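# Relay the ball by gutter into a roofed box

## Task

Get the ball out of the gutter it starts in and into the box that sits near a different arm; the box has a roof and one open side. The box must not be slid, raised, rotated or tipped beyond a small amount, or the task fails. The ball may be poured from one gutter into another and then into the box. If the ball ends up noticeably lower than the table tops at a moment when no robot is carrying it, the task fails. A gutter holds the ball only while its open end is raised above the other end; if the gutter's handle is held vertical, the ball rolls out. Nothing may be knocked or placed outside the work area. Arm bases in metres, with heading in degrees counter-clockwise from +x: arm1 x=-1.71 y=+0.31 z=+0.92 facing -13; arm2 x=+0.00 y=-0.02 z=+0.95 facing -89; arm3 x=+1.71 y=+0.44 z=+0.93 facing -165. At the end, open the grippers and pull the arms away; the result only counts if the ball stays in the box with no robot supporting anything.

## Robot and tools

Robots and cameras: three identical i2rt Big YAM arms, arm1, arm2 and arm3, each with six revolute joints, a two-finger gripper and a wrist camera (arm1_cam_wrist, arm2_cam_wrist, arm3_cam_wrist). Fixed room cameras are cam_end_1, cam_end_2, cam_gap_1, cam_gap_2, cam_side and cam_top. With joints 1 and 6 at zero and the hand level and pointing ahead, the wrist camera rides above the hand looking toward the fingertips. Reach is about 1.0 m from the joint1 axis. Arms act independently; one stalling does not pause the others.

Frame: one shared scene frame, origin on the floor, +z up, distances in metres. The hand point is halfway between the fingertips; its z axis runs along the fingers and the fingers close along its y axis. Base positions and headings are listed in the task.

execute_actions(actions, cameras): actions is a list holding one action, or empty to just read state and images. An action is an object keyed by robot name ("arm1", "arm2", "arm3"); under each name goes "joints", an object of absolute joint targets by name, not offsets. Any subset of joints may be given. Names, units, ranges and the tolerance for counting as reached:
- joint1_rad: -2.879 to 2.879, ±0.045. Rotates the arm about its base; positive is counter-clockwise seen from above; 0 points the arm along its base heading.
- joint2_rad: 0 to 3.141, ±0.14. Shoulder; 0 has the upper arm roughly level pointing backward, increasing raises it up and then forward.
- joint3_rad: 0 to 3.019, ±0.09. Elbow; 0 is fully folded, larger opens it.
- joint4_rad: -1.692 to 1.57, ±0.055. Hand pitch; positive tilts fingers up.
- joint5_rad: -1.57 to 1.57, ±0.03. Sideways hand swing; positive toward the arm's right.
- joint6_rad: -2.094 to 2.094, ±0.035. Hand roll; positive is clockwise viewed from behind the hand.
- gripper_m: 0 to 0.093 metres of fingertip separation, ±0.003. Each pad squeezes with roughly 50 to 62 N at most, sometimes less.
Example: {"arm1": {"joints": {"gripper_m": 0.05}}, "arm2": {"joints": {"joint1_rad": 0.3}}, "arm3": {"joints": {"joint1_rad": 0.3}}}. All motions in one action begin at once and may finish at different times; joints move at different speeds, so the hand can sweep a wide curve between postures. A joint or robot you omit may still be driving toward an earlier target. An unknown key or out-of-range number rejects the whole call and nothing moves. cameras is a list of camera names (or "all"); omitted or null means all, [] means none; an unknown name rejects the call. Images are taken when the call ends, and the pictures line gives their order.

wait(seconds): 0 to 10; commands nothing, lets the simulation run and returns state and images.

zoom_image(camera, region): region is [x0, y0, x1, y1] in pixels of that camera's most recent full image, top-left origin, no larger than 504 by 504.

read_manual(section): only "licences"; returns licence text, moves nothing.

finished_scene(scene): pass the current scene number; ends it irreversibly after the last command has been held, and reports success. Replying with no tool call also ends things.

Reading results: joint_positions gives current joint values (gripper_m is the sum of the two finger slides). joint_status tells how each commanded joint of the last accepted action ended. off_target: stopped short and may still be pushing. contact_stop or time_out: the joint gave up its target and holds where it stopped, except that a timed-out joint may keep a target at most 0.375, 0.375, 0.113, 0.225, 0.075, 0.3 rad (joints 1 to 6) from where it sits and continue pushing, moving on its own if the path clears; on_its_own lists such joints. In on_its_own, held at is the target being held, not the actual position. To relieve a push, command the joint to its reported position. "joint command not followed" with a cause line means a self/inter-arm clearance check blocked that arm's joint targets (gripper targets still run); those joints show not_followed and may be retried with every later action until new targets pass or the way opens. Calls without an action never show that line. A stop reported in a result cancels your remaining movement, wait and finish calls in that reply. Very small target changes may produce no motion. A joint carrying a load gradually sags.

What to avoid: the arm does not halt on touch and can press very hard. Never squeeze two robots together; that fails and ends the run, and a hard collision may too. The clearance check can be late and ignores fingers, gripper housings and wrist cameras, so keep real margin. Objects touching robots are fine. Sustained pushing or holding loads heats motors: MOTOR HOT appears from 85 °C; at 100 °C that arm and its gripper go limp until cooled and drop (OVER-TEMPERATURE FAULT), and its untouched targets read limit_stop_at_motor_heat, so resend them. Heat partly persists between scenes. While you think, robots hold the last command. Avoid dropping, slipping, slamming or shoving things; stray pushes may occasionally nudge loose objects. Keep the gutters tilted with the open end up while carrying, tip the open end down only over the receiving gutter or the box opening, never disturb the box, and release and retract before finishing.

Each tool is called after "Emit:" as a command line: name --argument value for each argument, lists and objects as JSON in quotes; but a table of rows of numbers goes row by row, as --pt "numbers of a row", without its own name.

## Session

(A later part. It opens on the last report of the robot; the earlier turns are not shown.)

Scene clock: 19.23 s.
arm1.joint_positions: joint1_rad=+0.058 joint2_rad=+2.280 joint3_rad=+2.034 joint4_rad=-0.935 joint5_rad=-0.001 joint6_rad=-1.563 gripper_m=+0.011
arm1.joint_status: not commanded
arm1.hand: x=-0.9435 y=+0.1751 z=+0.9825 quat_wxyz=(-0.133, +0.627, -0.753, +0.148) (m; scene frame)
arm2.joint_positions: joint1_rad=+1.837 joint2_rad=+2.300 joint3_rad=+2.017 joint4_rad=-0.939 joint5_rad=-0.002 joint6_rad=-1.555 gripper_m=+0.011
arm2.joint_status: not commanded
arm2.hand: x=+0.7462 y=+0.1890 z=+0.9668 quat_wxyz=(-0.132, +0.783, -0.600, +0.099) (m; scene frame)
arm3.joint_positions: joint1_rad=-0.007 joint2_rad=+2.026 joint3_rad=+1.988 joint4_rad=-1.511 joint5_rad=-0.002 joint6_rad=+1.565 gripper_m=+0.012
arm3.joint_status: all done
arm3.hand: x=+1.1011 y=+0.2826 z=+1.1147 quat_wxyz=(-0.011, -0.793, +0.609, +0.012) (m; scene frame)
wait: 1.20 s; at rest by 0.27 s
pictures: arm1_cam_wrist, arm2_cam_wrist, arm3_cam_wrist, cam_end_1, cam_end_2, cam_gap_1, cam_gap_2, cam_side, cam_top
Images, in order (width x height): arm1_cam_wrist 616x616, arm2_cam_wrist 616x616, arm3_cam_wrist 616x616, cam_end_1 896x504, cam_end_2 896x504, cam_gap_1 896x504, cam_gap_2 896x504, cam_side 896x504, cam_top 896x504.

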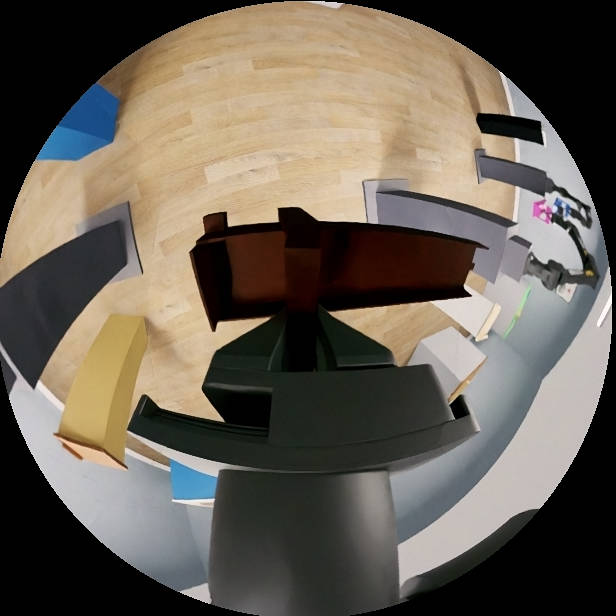

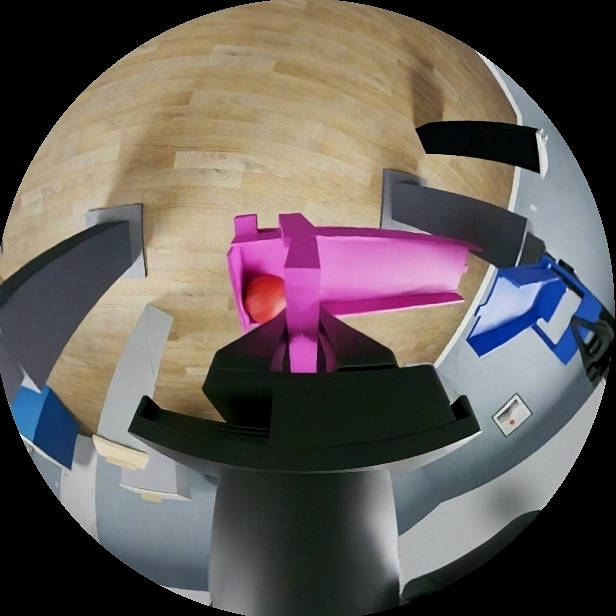

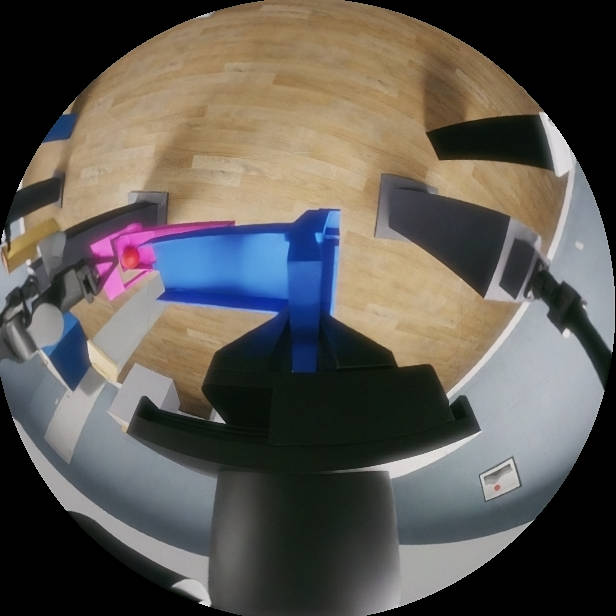

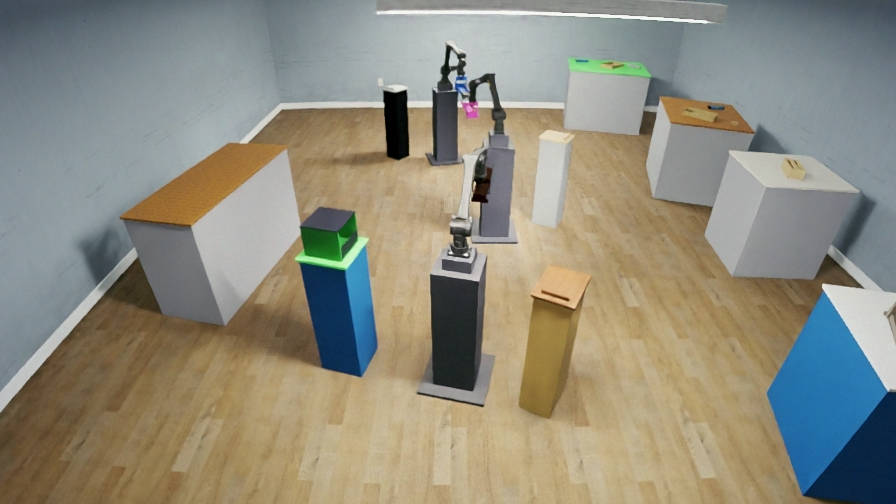

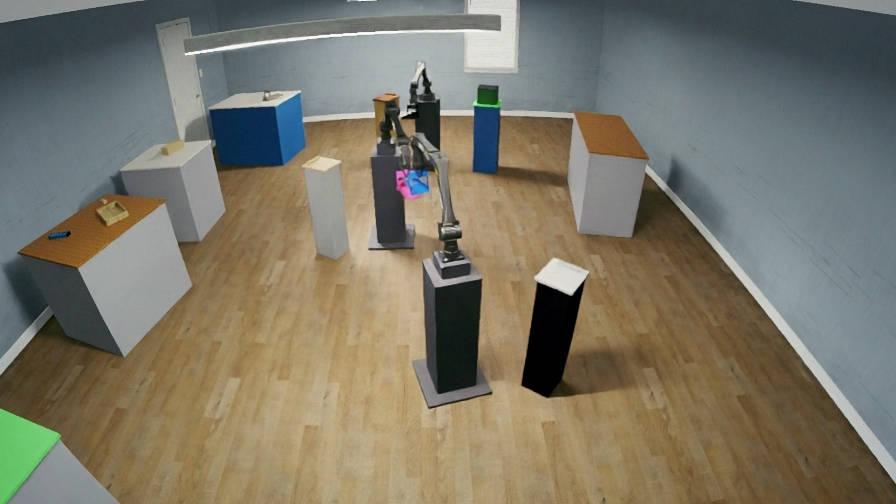

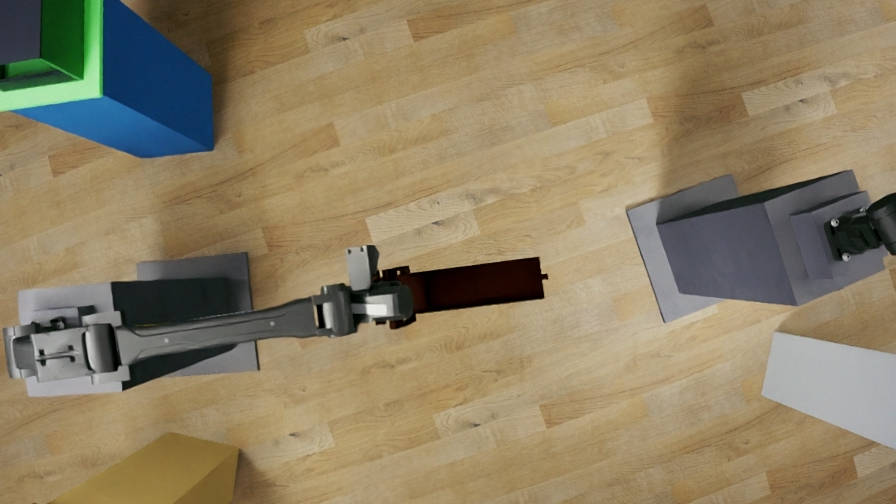

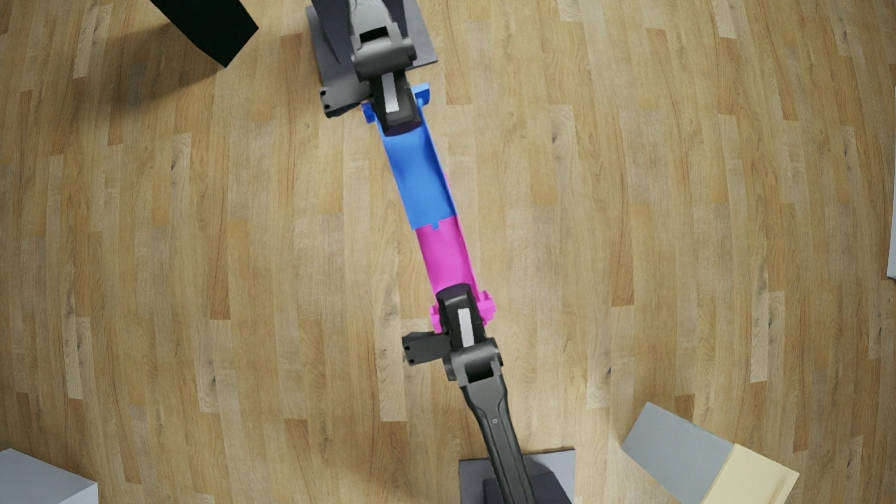

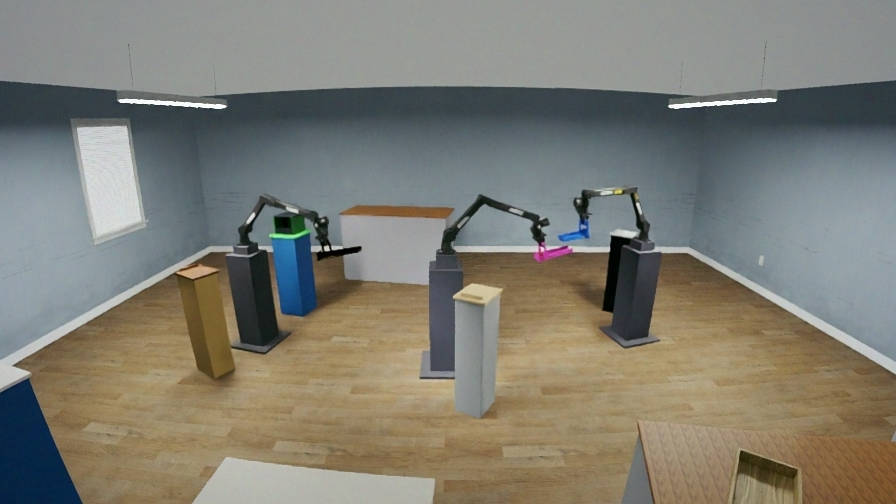

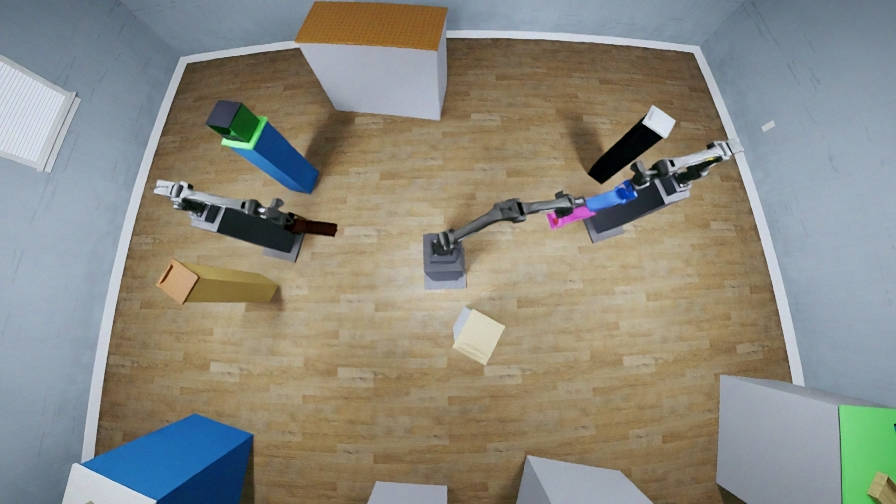

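Emit:
execute_actions --actions '[{"arm3":{"joints":{"joint1_rad":-2.145,"joint2_rad":1.86,"joint3_rad":1.56,"joint4_rad":-1.16,"joint5_rad":-0.2,"joint6_rad":0.41}}}]' --cameras '[]'

Emit:
execute_actions --actions '[{"arm3":{"joints":{"joint3_rad":1.365,"joint4_rad":-0.95}},"arm2":{"joints":{"joint2_rad":1.6,"joint3_rad":1.72,"joint4_rad":-0.95}}}]' --cameras '[]'

Emit:
execute_actions --actions '[{"arm3":{"joints":{"gripper_m":0.09}},"arm2":{"joints":{"joint1_rad":-1.785}}}]' --cameras '[]'

Emit:
execute_actions --actions '[{"arm3":{"joints":{"joint3_rad":1.8}},"arm2":{"joints":{"joint2_rad":1.79,"joint4_rad":-1.15}}}]' --cameras '["cam_side","cam_gap_1"]'

Emit:
zoom_image --camera "cam_side" --region '[240, 150, 460, 280]'

Scene clock: 21.87 s.
arm1.joint_positions: joint1_rad=+0.058 joint2_rad=+2.280 joint3_rad=+2.034 joint4_rad=-0.935 joint5_rad=-0.001 joint6_rad=-1.563 gripper_m=+0.011
arm1.joint_status: not commanded
arm1.hand: x=-0.9435 y=+0.1751 z=+0.9825 quat_wxyz=(-0.133, +0.627, -0.753, +0.148) (m; scene frame)
arm2.joint_positions: joint1_rad=+1.837 joint2_rad=+2.300 joint3_rad=+2.017 joint4_rad=-0.939 joint5_rad=-0.002 joint6_rad=-1.555 gripper_m=+0.011
arm2.joint_status: not commanded
arm2.hand: x=+0.7462 y=+0.1890 z=+0.9668 quat_wxyz=(-0.132, +0.783, -0.600, +0.099) (m; scene frame)
arm3.joint_positions: joint1_rad=-2.151 joint2_rad=+1.889 joint3_rad=+1.553 joint4_rad=-1.159 joint5_rad=-0.195 joint6_rad=+0.420 gripper_m=+0.012
arm3.joint_status: all done
arm3.hand: x=+1.8667 y=+1.0089 z=+1.0311 quat_wxyz=(-0.051, -0.406, +0.907, +0.098) (m; scene frame)
pictures: none
No camera images: the call's "cameras" was empty. Leave "cameras" out to get every camera's image.

Scene clock: 23.83 s.
arm1.joint_positions: joint1_rad=+0.058 joint2_rad=+2.280 joint3_rad=+2.034 joint4_rad=-0.935 joint5_rad=-0.001 joint6_rad=-1.563 gripper_m=+0.011
arm1.joint_status: not commanded
arm1.hand: x=-0.9435 y=+0.1751 z=+0.9825 quat_wxyz=(-0.133, +0.627, -0.753, +0.148) (m; scene frame)
arm2.joint_positions: joint1_rad=+1.837 joint2_rad=+1.627 joint3_rad=+1.706 joint4_rad=-0.947 joint5_rad=-0.002 joint6_rad=-1.555 gripper_m=+0.011
arm2.joint_status: all done
arm2.hand: x=+0.6306 y=+0.1573 z=+1.2864 quat_wxyz=(-0.269, +0.748, -0.572, +0.201) (m; scene frame)
arm3.joint_positions: joint1_rad=-2.152 joint2_rad=+1.874 joint3_rad=+1.352 joint4_rad=-0.966 joint5_rad=-0.197 joint6_rad=+0.417 gripper_m=+0.012
arm3.joint_status: all done
arm3.hand: x=+1.8559 y=+0.9780 z=+0.9693 quat_wxyz=(-0.049, -0.407, +0.906, +0.101) (m; scene frame)
pictures: none
No camera images: the call's "cameras" was empty. Leave "cameras" out to get every camera's image.

Scene clock: 26.83 s.
arm1.joint_positions: joint1_rad=+0.058 joint2_rad=+2.280 joint3_rad=+2.034 joint4_rad=-0.935 joint5_rad=-0.001 joint6_rad=-1.563 gripper_m=+0.011
arm1.joint_status: not commanded
arm1.hand: x=-0.9435 y=+0.1751 z=+0.9825 quat_wxyz=(-0.133, +0.627, -0.753, +0.148) (m; scene frame)
arm2.joint_positions: joint1_rad=-1.793 joint2_rad=+1.633 joint3_rad=+1.706 joint4_rad=-0.947 joint5_rad=+0.002 joint6_rad=-1.556 gripper_m=+0.011
arm2.joint_status: all done
arm2.hand: x=-0.6324 y=+0.1158 z=+1.3010 quat_wxyz=(+0.265, -0.735, -0.583, +0.224) (m; scene frame)
arm3.joint_positions: joint1_rad=-2.152 joint2_rad=+1.874 joint3_rad=+1.352 joint4_rad=-0.964 joint5_rad=-0.198 joint6_rad=+0.417 gripper_m=+0.090
arm3.joint_status: all done
arm3.hand: x=+1.8560 y=+0.9785 z=+0.9694 quat_wxyz=(-0.049, -0.407, +0.906, +0.102) (m; scene frame)
pictures: none
No camera images: the call's "cameras" was empty. Leave "cameras" out to get every camera's image.

Scene clock: 28.10 s.
arm1.joint_positions: joint1_rad=+0.058 joint2_rad=+2.280 joint3_rad=+2.034 joint4_rad=-0.935 joint5_rad=-0.001 joint6_rad=-1.563 gripper_m=+0.011
arm1.joint_status: not commanded
arm1.hand: x=-0.9435 y=+0.1751 z=+0.9825 quat_wxyz=(-0.133, +0.627, -0.753, +0.148) (m; scene frame)
arm2.joint_positions: joint1_rad=-1.793 joint2_rad=+1.842 joint3_rad=+1.696 joint4_rad=-1.143 joint5_rad=+0.002 joint6_rad=-1.556 gripper_m=+0.011
arm2.joint_status: all done
arm2.hand: x=-0.6180 y=+0.1110 z=+1.1435 quat_wxyz=(+0.111, -0.774, -0.616, +0.097) (m; scene frame)
arm3.joint_positions: joint1_rad=-2.152 joint2_rad=+1.852 joint3_rad=+1.768 joint4_rad=-0.957 joint5_rad=-0.198 joint6_rad=+0.417 gripper_m=+0.090
arm3.joint_status: all done
arm3.hand: x=+1.9030 y=+1.1143 z=+1.1640 quat_wxyz=(+0.101, -0.412, +0.867, +0.261) (m; scene frame)
pictures: cam_gap_1, cam_side
Images, in order (width x height): cam_gap_1 896x504, cam_side 896x504.

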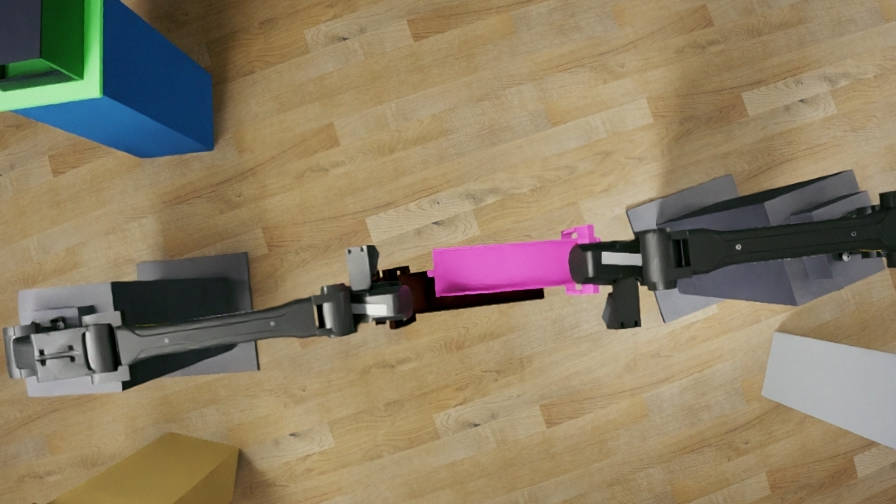

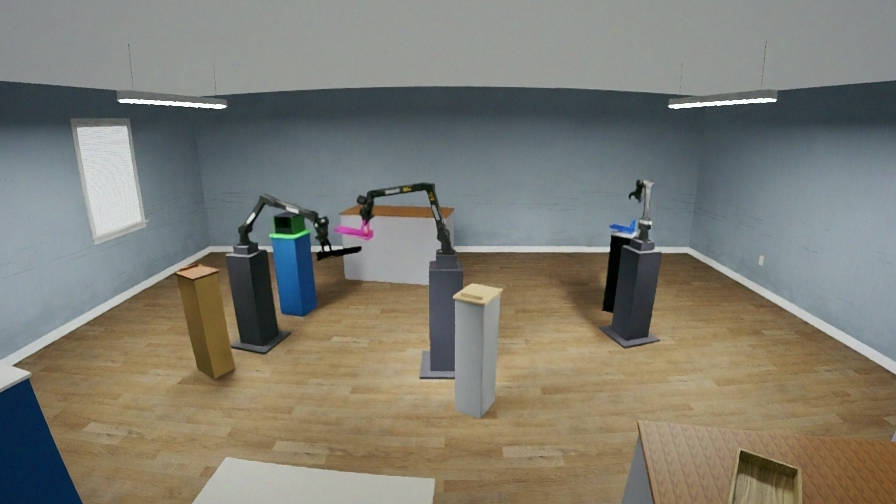

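Region (240, 150, 460, 280) of cam_side's 896x504 image, scaled by 2.291, with more detail than that image has; it fills the top 298 rows of this view, and the rest is white.

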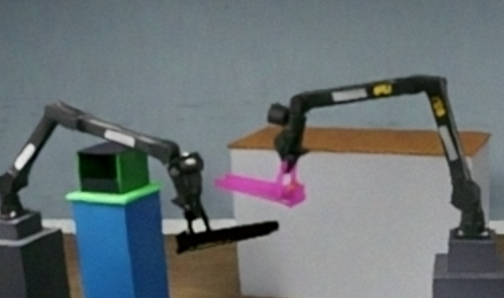

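Offset ~4 cm in +y; correct.

Emit:
execute_actions --actions '[{"arm2":{"joints":{"joint1_rad":-1.745}}}]' --cameras '["cam_gap_1"]'

Scene clock: 28.87 s.
arm1.joint_positions: joint1_rad=+0.058 joint2_rad=+2.280 joint3_rad=+2.034 joint4_rad=-0.935 joint5_rad=-0.001 joint6_rad=-1.563 gripper_m=+0.011
arm1.joint_status: not commanded
arm1.hand: x=-0.9435 y=+0.1751 z=+0.9825 quat_wxyz=(-0.133, +0.627, -0.753, +0.148) (m; scene frame)
arm2.joint_positions: joint1_rad=-1.742 joint2_rad=+1.842 joint3_rad=+1.696 joint4_rad=-1.143 joint5_rad=+0.000 joint6_rad=-1.556 gripper_m=+0.011
arm2.joint_status: all done
arm2.hand: x=-0.6241 y=+0.0787 z=+1.1438 quat_wxyz=(+0.108, -0.758, -0.636, +0.100) (m; scene frame)
arm3.joint_positions: joint1_rad=-2.152 joint2_rad=+1.852 joint3_rad=+1.768 joint4_rad=-0.957 joint5_rad=-0.198 joint6_rad=+0.417 gripper_m=+0.090
arm3.joint_status: not commanded
arm3.hand: x=+1.9030 y=+1.1143 z=+1.1640 quat_wxyz=(+0.101, -0.412, +0.867, +0.261) (m; scene frame)
pictures: cam_gap_1
Images, in order (width x height): cam_gap_1 896x504.

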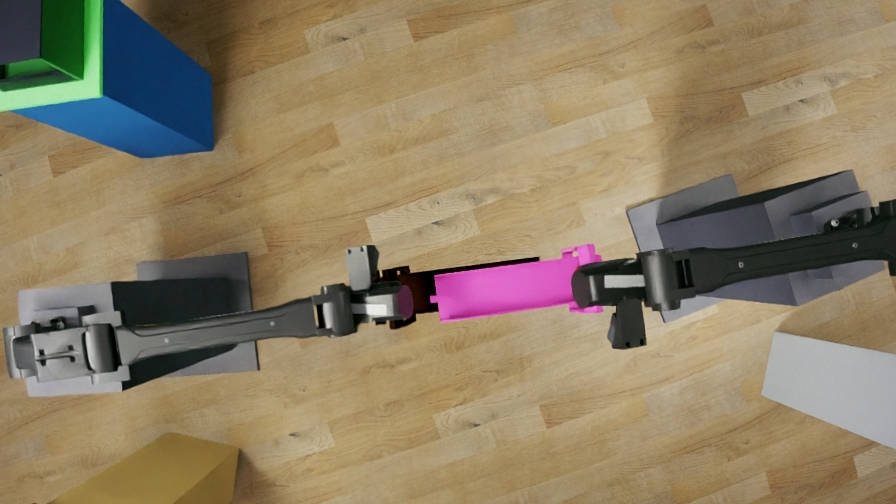

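Emit:
execute_actions --actions '[{"arm2":{"joints":{"joint1_rad":-1.755,"joint4_rad":-1.45}}}]' --cameras '[]'

Emit:
wait --seconds 1.2

Scene clock: 29.97 s.
arm1.joint_positions: joint1_rad=+0.058 joint2_rad=+2.280 joint3_rad=+2.034 joint4_rad=-0.935 joint5_rad=-0.001 joint6_rad=-1.563 gripper_m=+0.011
arm1.joint_status: not commanded
arm1.hand: x=-0.9435 y=+0.1751 z=+0.9825 quat_wxyz=(-0.133, +0.627, -0.753, +0.148) (m; scene frame)
arm2.joint_positions: joint1_rad=-1.747 joint2_rad=+1.842 joint3_rad=+1.696 joint4_rad=-1.437 joint5_rad=+0.000 joint6_rad=-1.556 gripper_m=+0.011
arm2.joint_status: all done
arm2.hand: x=-0.5534 y=+0.0704 z=+1.1332 quat_wxyz=(-0.003, -0.767, -0.641, +0.005) (m; scene frame)
arm3.joint_positions: joint1_rad=-2.152 joint2_rad=+1.852 joint3_rad=+1.768 joint4_rad=-0.957 joint5_rad=-0.198 joint6_rad=+0.417 gripper_m=+0.090
arm3.joint_status: not commanded
arm3.hand: x=+1.9030 y=+1.1143 z=+1.1640 quat_wxyz=(+0.101, -0.412, +0.867, +0.261) (m; scene frame)
pictures: none
No camera images: the call's "cameras" was empty. Leave "cameras" out to get every camera's image.

Scene clock: 31.17 s.
arm1.joint_positions: joint1_rad=+0.058 joint2_rad=+2.280 joint3_rad=+2.034 joint4_rad=-0.935 joint5_rad=-0.001 joint6_rad=-1.564 gripper_m=+0.011
arm1.joint_status: not commanded
arm1.hand: x=-0.9436 y=+0.1750 z=+0.9825 quat_wxyz=(-0.133, +0.628, -0.753, +0.148) (m; scene frame)
arm2.joint_positions: joint1_rad=-1.747 joint2_rad=+1.842 joint3_rad=+1.696 joint4_rad=-1.437 joint5_rad=+0.000 joint6_rad=-1.556 gripper_m=+0.011
arm2.joint_status: all done
arm2.hand: x=-0.5532 y=+0.0703 z=+1.1332 quat_wxyz=(-0.003, -0.767, -0.641, +0.004) (m; scene frame)
arm3.joint_positions: joint1_rad=-2.152 joint2_rad=+1.852 joint3_rad=+1.768 joint4_rad=-0.957 joint5_rad=-0.198 joint6_rad=+0.417 gripper_m=+0.090
arm3.joint_status: not commanded
arm3.hand: x=+1.9030 y=+1.1143 z=+1.1640 quat_wxyz=(+0.101, -0.412, +0.867, +0.261) (m; scene frame)
wait: 1.20 s; at rest by 0.27 s
pictures: arm1_cam_wrist, arm2_cam_wrist, arm3_cam_wrist, cam_end_1, cam_end_2, cam_gap_1, cam_gap_2, cam_side, cam_top
Images, in order (width x height): arm1_cam_wrist 616x616, arm2_cam_wrist 616x616, arm3_cam_wrist 616x616, cam_end_1 896x504, cam_end_2 896x504, cam_gap_1 896x504, cam_gap_2 896x504, cam_side 896x504, cam_top 896x504.

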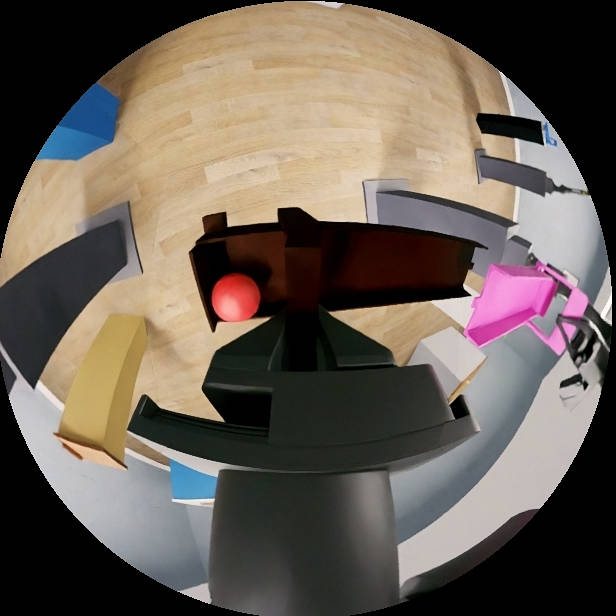

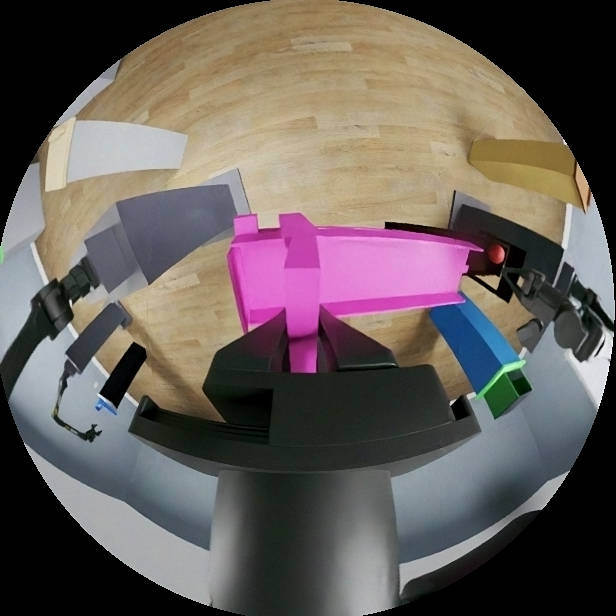

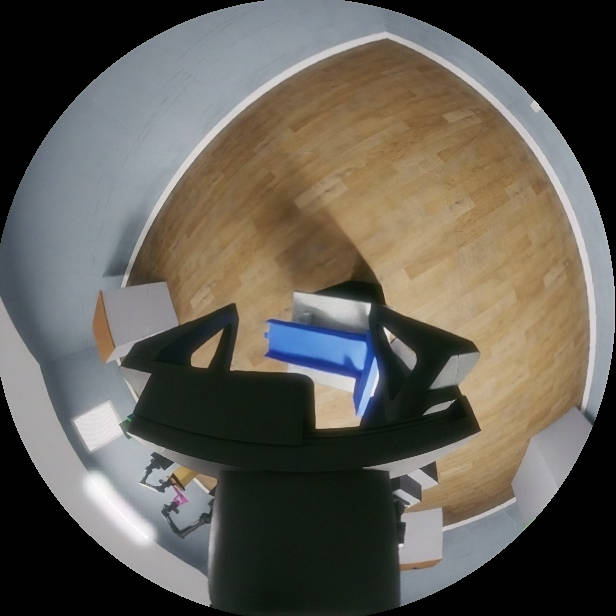

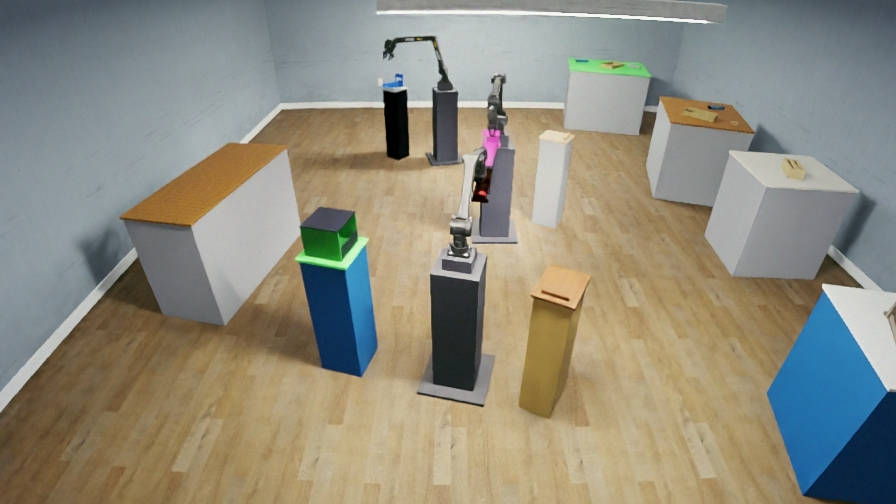

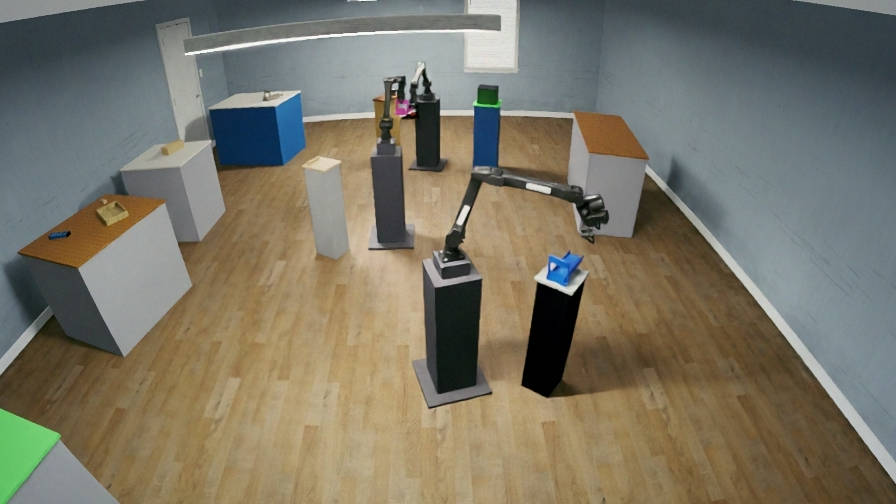

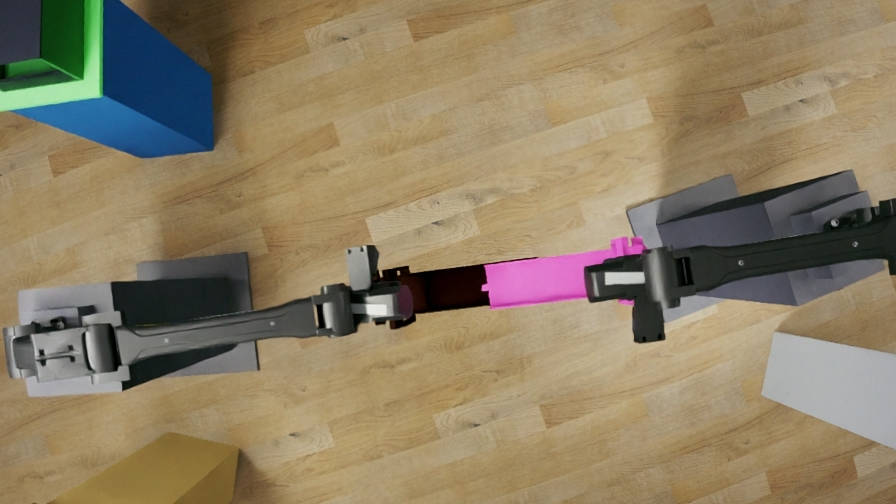

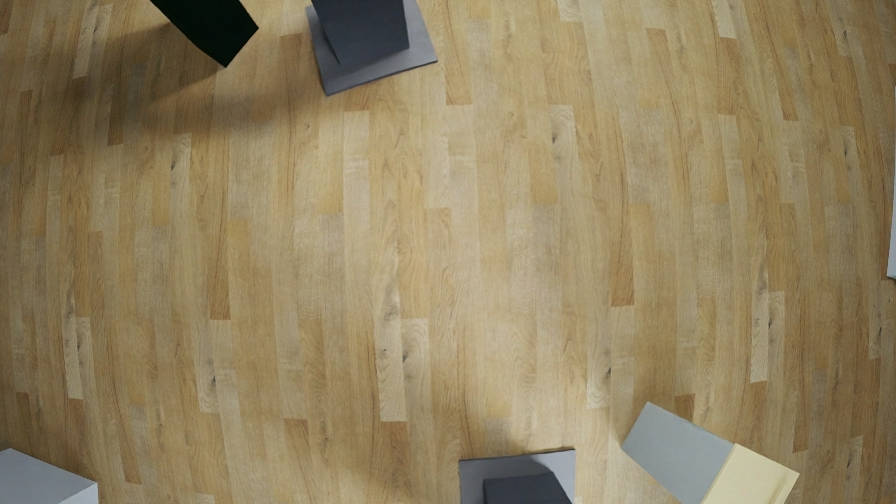

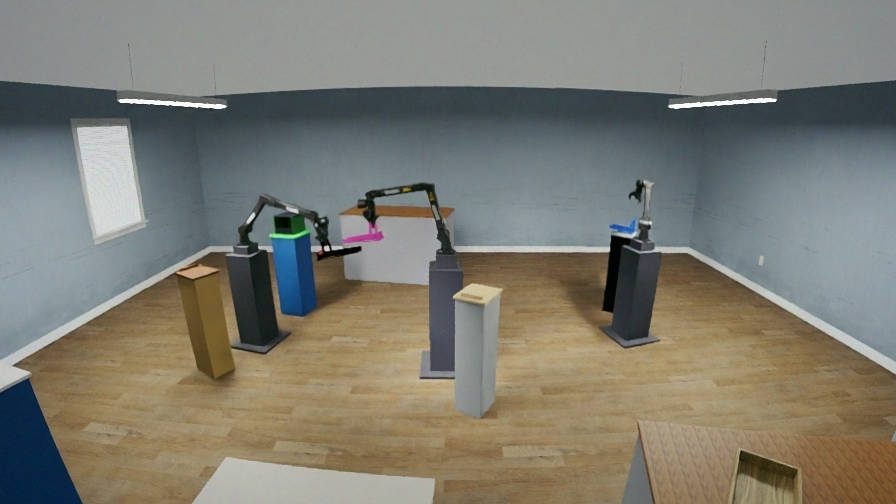

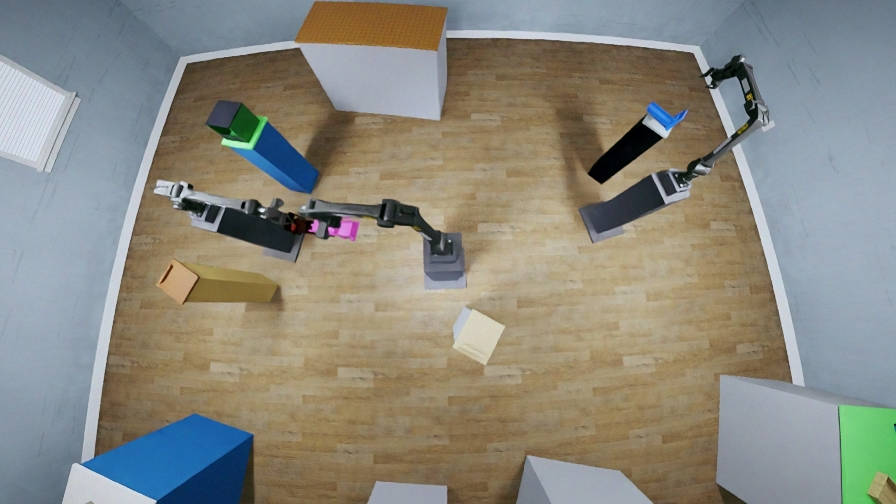

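Emit:
execute_actions --actions '[{"arm2":{"joints":{"joint1_rad":0.53,"joint2_rad":1.84,"joint3_rad":1.51,"joint4_rad":-1.12,"joint5_rad":0.175,"joint6_rad":-0.46}}}]' --cameras '[]'

Emit:
execute_actions --actions '[{"arm2":{"joints":{"joint3_rad":1.305,"joint4_rad":-0.9}},"arm1":{"joints":{"joint2_rad":1.4,"joint3_rad":1.45,"joint4_rad":-0.9}}}]' --cameras '[]'

Emit:
execute_actions --actions '[{"arm2":{"joints":{"gripper_m":0.09}},"arm1":{"joints":{"joint2_rad":0.7,"joint3_rad":0.82,"joint4_rad":-1.0}}}]' --cameras '[]'

Emit:
execute_actions --actions '[{"arm2":{"joints":{"joint3_rad":1.75}},"arm1":{"joints":{"joint1_rad":1.48}}}]' --cameras '["cam_end_1","cam_top","arm1_cam_wrist"]'

Emit:
zoom_image --camera "cam_end_1" --region '[270, 110, 530, 300]'

Scene clock: 33.77 s.
arm1.joint_positions: joint1_rad=+0.058 joint2_rad=+2.280 joint3_rad=+2.034 joint4_rad=-0.935 joint5_rad=-0.001 joint6_rad=-1.564 gripper_m=+0.011
arm1.joint_status: not commanded
arm1.hand: x=-0.9436 y=+0.1750 z=+0.9825 quat_wxyz=(-0.133, +0.628, -0.753, +0.148) (m; scene frame)
arm2.joint_positions: joint1_rad=+0.538 joint2_rad=+1.868 joint3_rad=+1.506 joint4_rad=-1.124 joint5_rad=+0.169 joint6_rad=-0.476 gripper_m=+0.011
arm2.joint_status: all done
arm2.hand: x=+0.2770 y=-0.5291 z=+1.0451 quat_wxyz=(+0.032, -0.271, -0.957, +0.097) (m; scene frame)
arm3.joint_positions: joint1_rad=-2.152 joint2_rad=+1.852 joint3_rad=+1.768 joint4_rad=-0.957 joint5_rad=-0.198 joint6_rad=+0.417 gripper_m=+0.090
arm3.joint_status: not commanded
arm3.hand: x=+1.9030 y=+1.1143 z=+1.1640 quat_wxyz=(+0.101, -0.412, +0.867, +0.261) (m; scene frame)
pictures: none
No camera images: the call's "cameras" was empty. Leave "cameras" out to get every camera's image.

Scene clock: 35.53 s.
arm1.joint_positions: joint1_rad=+0.058 joint2_rad=+1.409 joint3_rad=+1.438 joint4_rad=-0.918 joint5_rad=-0.001 joint6_rad=-1.564 gripper_m=+0.011
arm1.joint_status: all done
arm1.hand: x=-1.1632 y=+0.2102 z=+1.2622 quat_wxyz=(-0.224, +0.602, -0.723, +0.256) (m; scene frame)
arm2.joint_positions: joint1_rad=+0.537 joint2_rad=+1.867 joint3_rad=+1.298 joint4_rad=-0.921 joint5_rad=+0.173 joint6_rad=-0.472 gripper_m=+0.011
arm2.joint_status: all done
arm2.hand: x=+0.2558 y=-0.4987 z=+0.9744 quat_wxyz=(+0.035, -0.273, -0.956, +0.096) (m; scene frame)
arm3.joint_positions: joint1_rad=-2.152 joint2_rad=+1.852 joint3_rad=+1.768 joint4_rad=-0.957 joint5_rad=-0.198 joint6_rad=+0.417 gripper_m=+0.090
arm3.joint_status: not commanded
arm3.hand: x=+1.9030 y=+1.1143 z=+1.1640 quat_wxyz=(+0.101, -0.412, +0.867, +0.261) (m; scene frame)
pictures: none
No camera images: the call's "cameras" was empty. Leave "cameras" out to get every camera's image.

Scene clock: 36.83 s.
arm1.joint_positions: joint1_rad=+0.058 joint2_rad=+0.707 joint3_rad=+0.809 joint4_rad=-0.999 joint5_rad=-0.001 joint6_rad=-1.564 gripper_m=+0.011
arm1.joint_status: all done
arm1.hand: x=-1.4119 y=+0.2540 z=+1.1993 quat_wxyz=(-0.222, +0.602, -0.724, +0.253) (m; scene frame)
arm2.joint_positions: joint1_rad=+0.537 joint2_rad=+1.867 joint3_rad=+1.298 joint4_rad=-0.919 joint5_rad=+0.173 joint6_rad=-0.472 gripper_m=+0.090
arm2.joint_status: all done
arm2.hand: x=+0.2560 y=-0.4991 z=+0.9744 quat_wxyz=(+0.034, -0.273, -0.956, +0.097) (m; scene frame)
arm3.joint_positions: joint1_rad=-2.152 joint2_rad=+1.852 joint3_rad=+1.768 joint4_rad=-0.957 joint5_rad=-0.198 joint6_rad=+0.417 gripper_m=+0.090
arm3.joint_status: not commanded
arm3.hand: x=+1.9030 y=+1.1143 z=+1.1640 quat_wxyz=(+0.101, -0.412, +0.867, +0.261) (m; scene frame)
pictures: none
No camera images: the call's "cameras" was empty. Leave "cameras" out to get every camera's image.

Scene clock: 38.60 s.
arm1.joint_positions: joint1_rad=+1.471 joint2_rad=+0.707 joint3_rad=+0.809 joint4_rad=-0.999 joint5_rad=-0.002 joint6_rad=-1.565 gripper_m=+0.011
arm1.joint_status: all done
arm1.hand: x=-1.6176 y=+0.6022 z=+1.1993 quat_wxyz=(-0.332, +0.929, -0.156, +0.058) (m; scene frame)
arm2.joint_positions: joint1_rad=+0.537 joint2_rad=+1.847 joint3_rad=+1.702 joint4_rad=-0.913 joint5_rad=+0.173 joint6_rad=-0.472 gripper_m=+0.090
arm2.joint_status: all done
arm2.hand: x=+0.3362 y=-0.6244 z=+1.1586 quat_wxyz=(-0.123, -0.281, -0.921, +0.239) (m; scene frame)
arm3.joint_positions: joint1_rad=-2.152 joint2_rad=+1.852 joint3_rad=+1.768 joint4_rad=-0.957 joint5_rad=-0.198 joint6_rad=+0.417 gripper_m=+0.090
arm3.joint_status: not commanded
arm3.hand: x=+1.9030 y=+1.1143 z=+1.1640 quat_wxyz=(+0.101, -0.412, +0.867, +0.261) (m; scene frame)
pictures: arm1_cam_wrist, cam_end_1, cam_top
Images, in order (width x height): arm1_cam_wrist 616x616, cam_end_1 896x504, cam_top 896x504.

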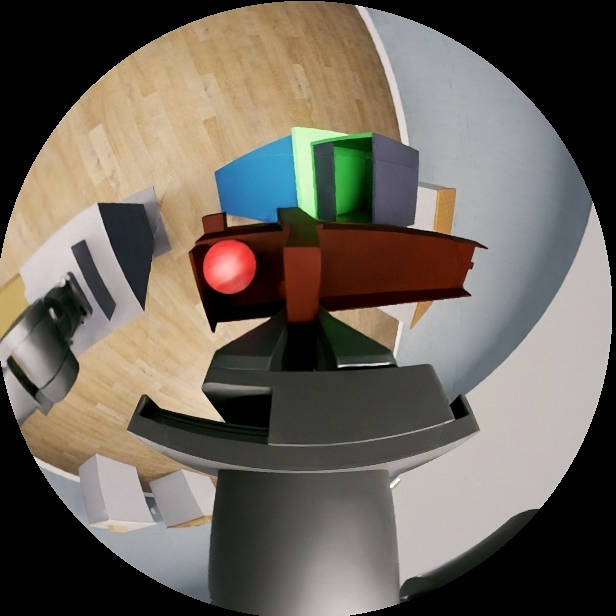

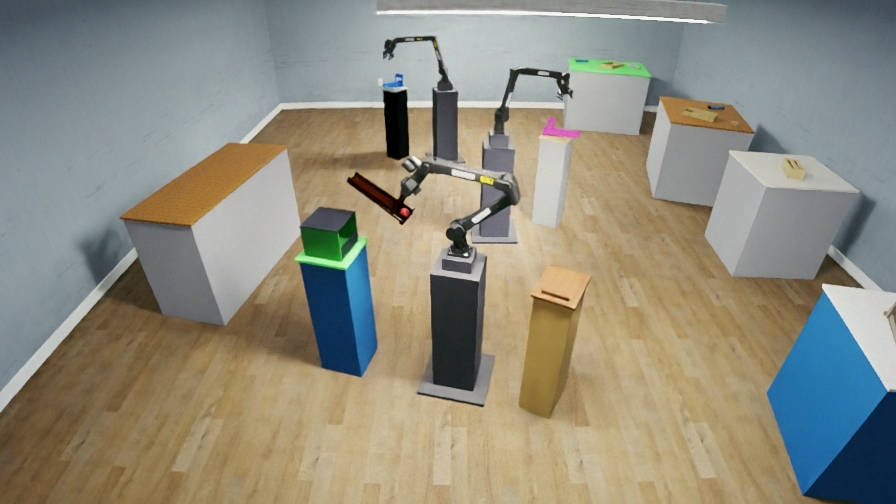

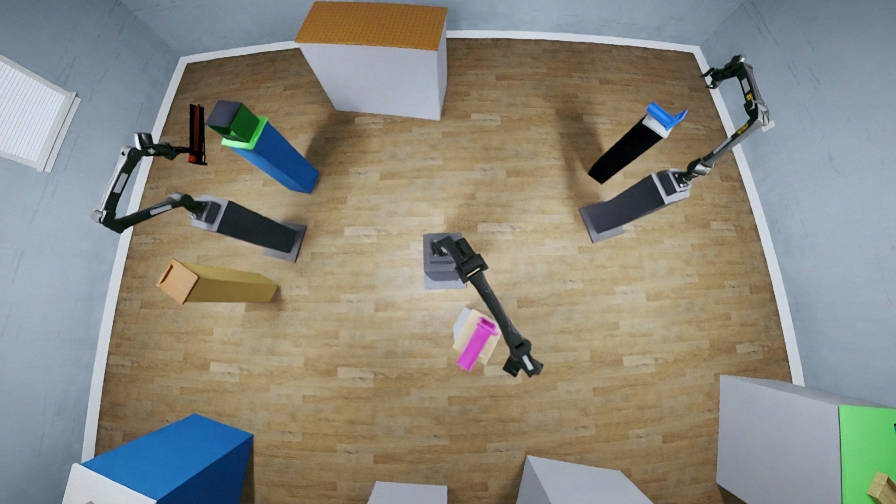

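Region (270, 110, 530, 300) of cam_end_1's 896x504 image, scaled by 1.938, with more detail than that image has; it fills the top 368 rows of this view, and the rest is white.

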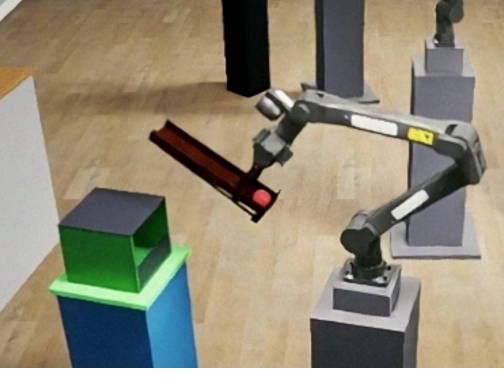

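Emit:
execute_actions --actions '[{"arm1":{"joints":{"joint1_rad":1.6,"joint4_rad":-1.33}}}]' --cameras '[]'

Emit:
execute_actions --actions '[{"arm1":{"joints":{"joint3_rad":0.52,"joint4_rad":-1.03}}}]' --cameras '["cam_end_1","cam_top","arm1_cam_wrist"]'

Emit:
zoom_image --camera "cam_end_1" --region '[270, 160, 480, 300]'

Emit:
zoom_image --camera "cam_top" --region '[130, 80, 300, 230]'

Scene clock: 39.73 s.
arm1.joint_positions: joint1_rad=+1.593 joint2_rad=+0.707 joint3_rad=+0.809 joint4_rad=-1.321 joint5_rad=-0.001 joint6_rad=-1.565 gripper_m=+0.011
arm1.joint_status: all done
arm1.hand: x=-1.6678 y=+0.5455 z=+1.1596 quat_wxyz=(-0.179, +0.978, -0.104, +0.023) (m; scene frame)
arm2.joint_positions: joint1_rad=+0.537 joint2_rad=+1.847 joint3_rad=+1.702 joint4_rad=-0.913 joint5_rad=+0.173 joint6_rad=-0.472 gripper_m=+0.090
arm2.joint_status: not commanded
arm2.hand: x=+0.3362 y=-0.6244 z=+1.1586 quat_wxyz=(-0.123, -0.281, -0.921, +0.239) (m; scene frame)
arm3.joint_positions: joint1_rad=-2.152 joint2_rad=+1.852 joint3_rad=+1.768 joint4_rad=-0.957 joint5_rad=-0.198 joint6_rad=+0.417 gripper_m=+0.090
arm3.joint_status: not commanded
arm3.hand: x=+1.9030 y=+1.1143 z=+1.1640 quat_wxyz=(+0.101, -0.412, +0.867, +0.261) (m; scene frame)
pictures: none
No camera images: the call's "cameras" was empty. Leave "cameras" out to get every camera's image.

Scene clock: 40.80 s.
arm1.joint_positions: joint1_rad=+1.593 joint2_rad=+0.706 joint3_rad=+0.504 joint4_rad=-1.055 joint5_rad=-0.001 joint6_rad=-1.565 gripper_m=+0.011
arm1.joint_status: all done
arm1.hand: x=-1.6693 y=+0.5316 z=+1.0400 quat_wxyz=(-0.160, +0.981, -0.104, +0.021) (m; scene frame)
arm2.joint_positions: joint1_rad=+0.537 joint2_rad=+1.847 joint3_rad=+1.702 joint4_rad=-0.913 joint5_rad=+0.173 joint6_rad=-0.472 gripper_m=+0.090
arm2.joint_status: not commanded
arm2.hand: x=+0.3362 y=-0.6244 z=+1.1586 quat_wxyz=(-0.123, -0.281, -0.921, +0.239) (m; scene frame)
arm3.joint_positions: joint1_rad=-2.152 joint2_rad=+1.852 joint3_rad=+1.768 joint4_rad=-0.957 joint5_rad=-0.198 joint6_rad=+0.417 gripper_m=+0.090
arm3.joint_status: not commanded
arm3.hand: x=+1.9030 y=+1.1143 z=+1.1640 quat_wxyz=(+0.101, -0.412, +0.867, +0.261) (m; scene frame)
pictures: arm1_cam_wrist, cam_end_1, cam_top
Images, in order (width x height): arm1_cam_wrist 616x616, cam_end_1 896x504, cam_top 896x504.

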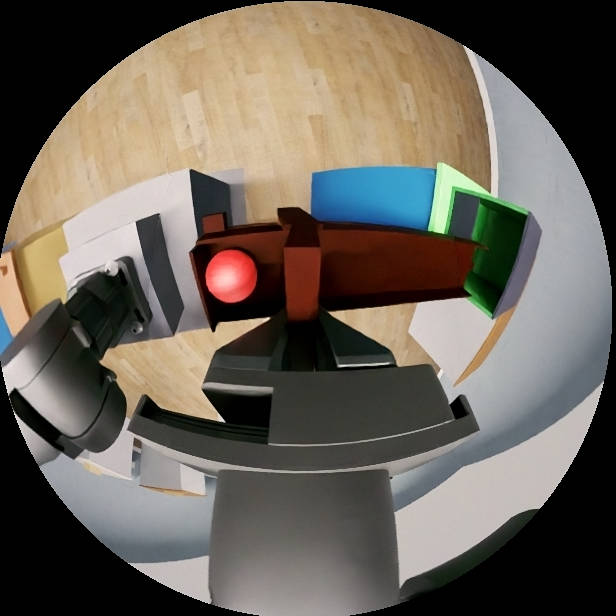

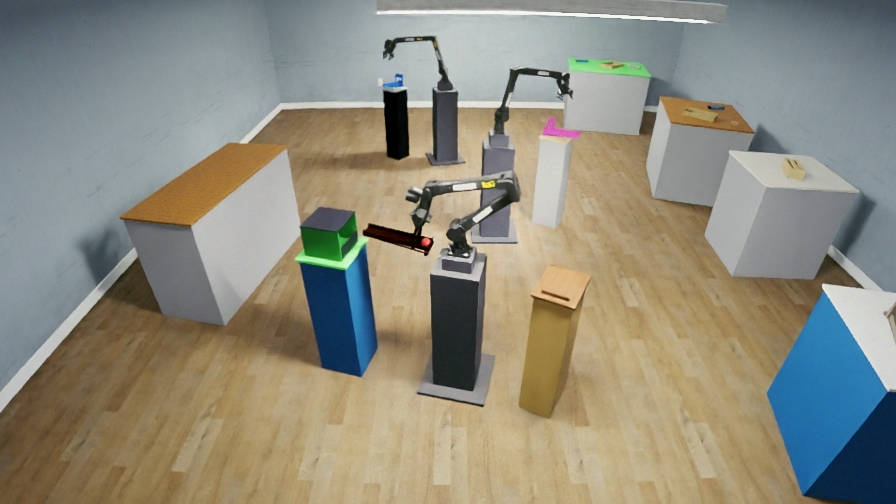

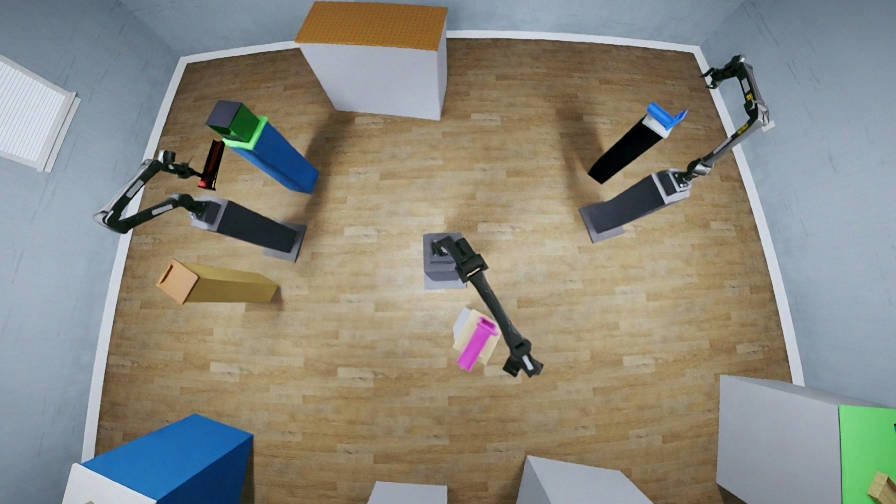

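Region (270, 160, 480, 300) of cam_end_1's 896x504 image, scaled by 2.400, with more detail than that image has.

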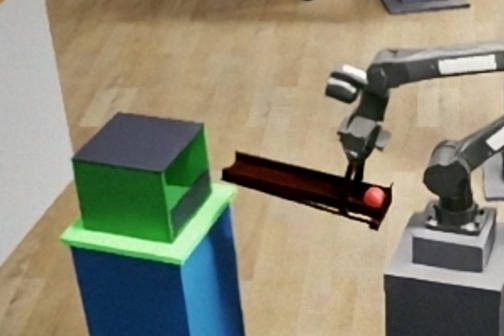

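Region (130, 80, 300, 230) of cam_top's 896x504 image, scaled by 2.965, with more detail than that image has; it fills the top 445 rows of this view, and the rest is white.

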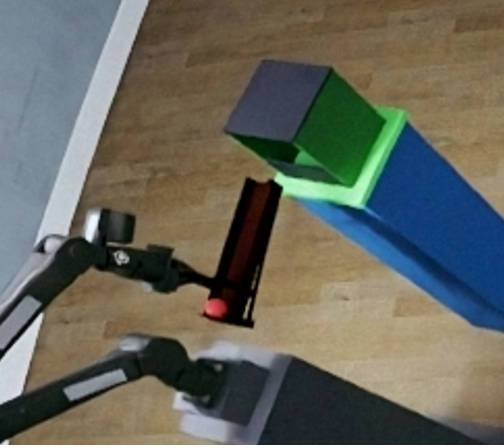

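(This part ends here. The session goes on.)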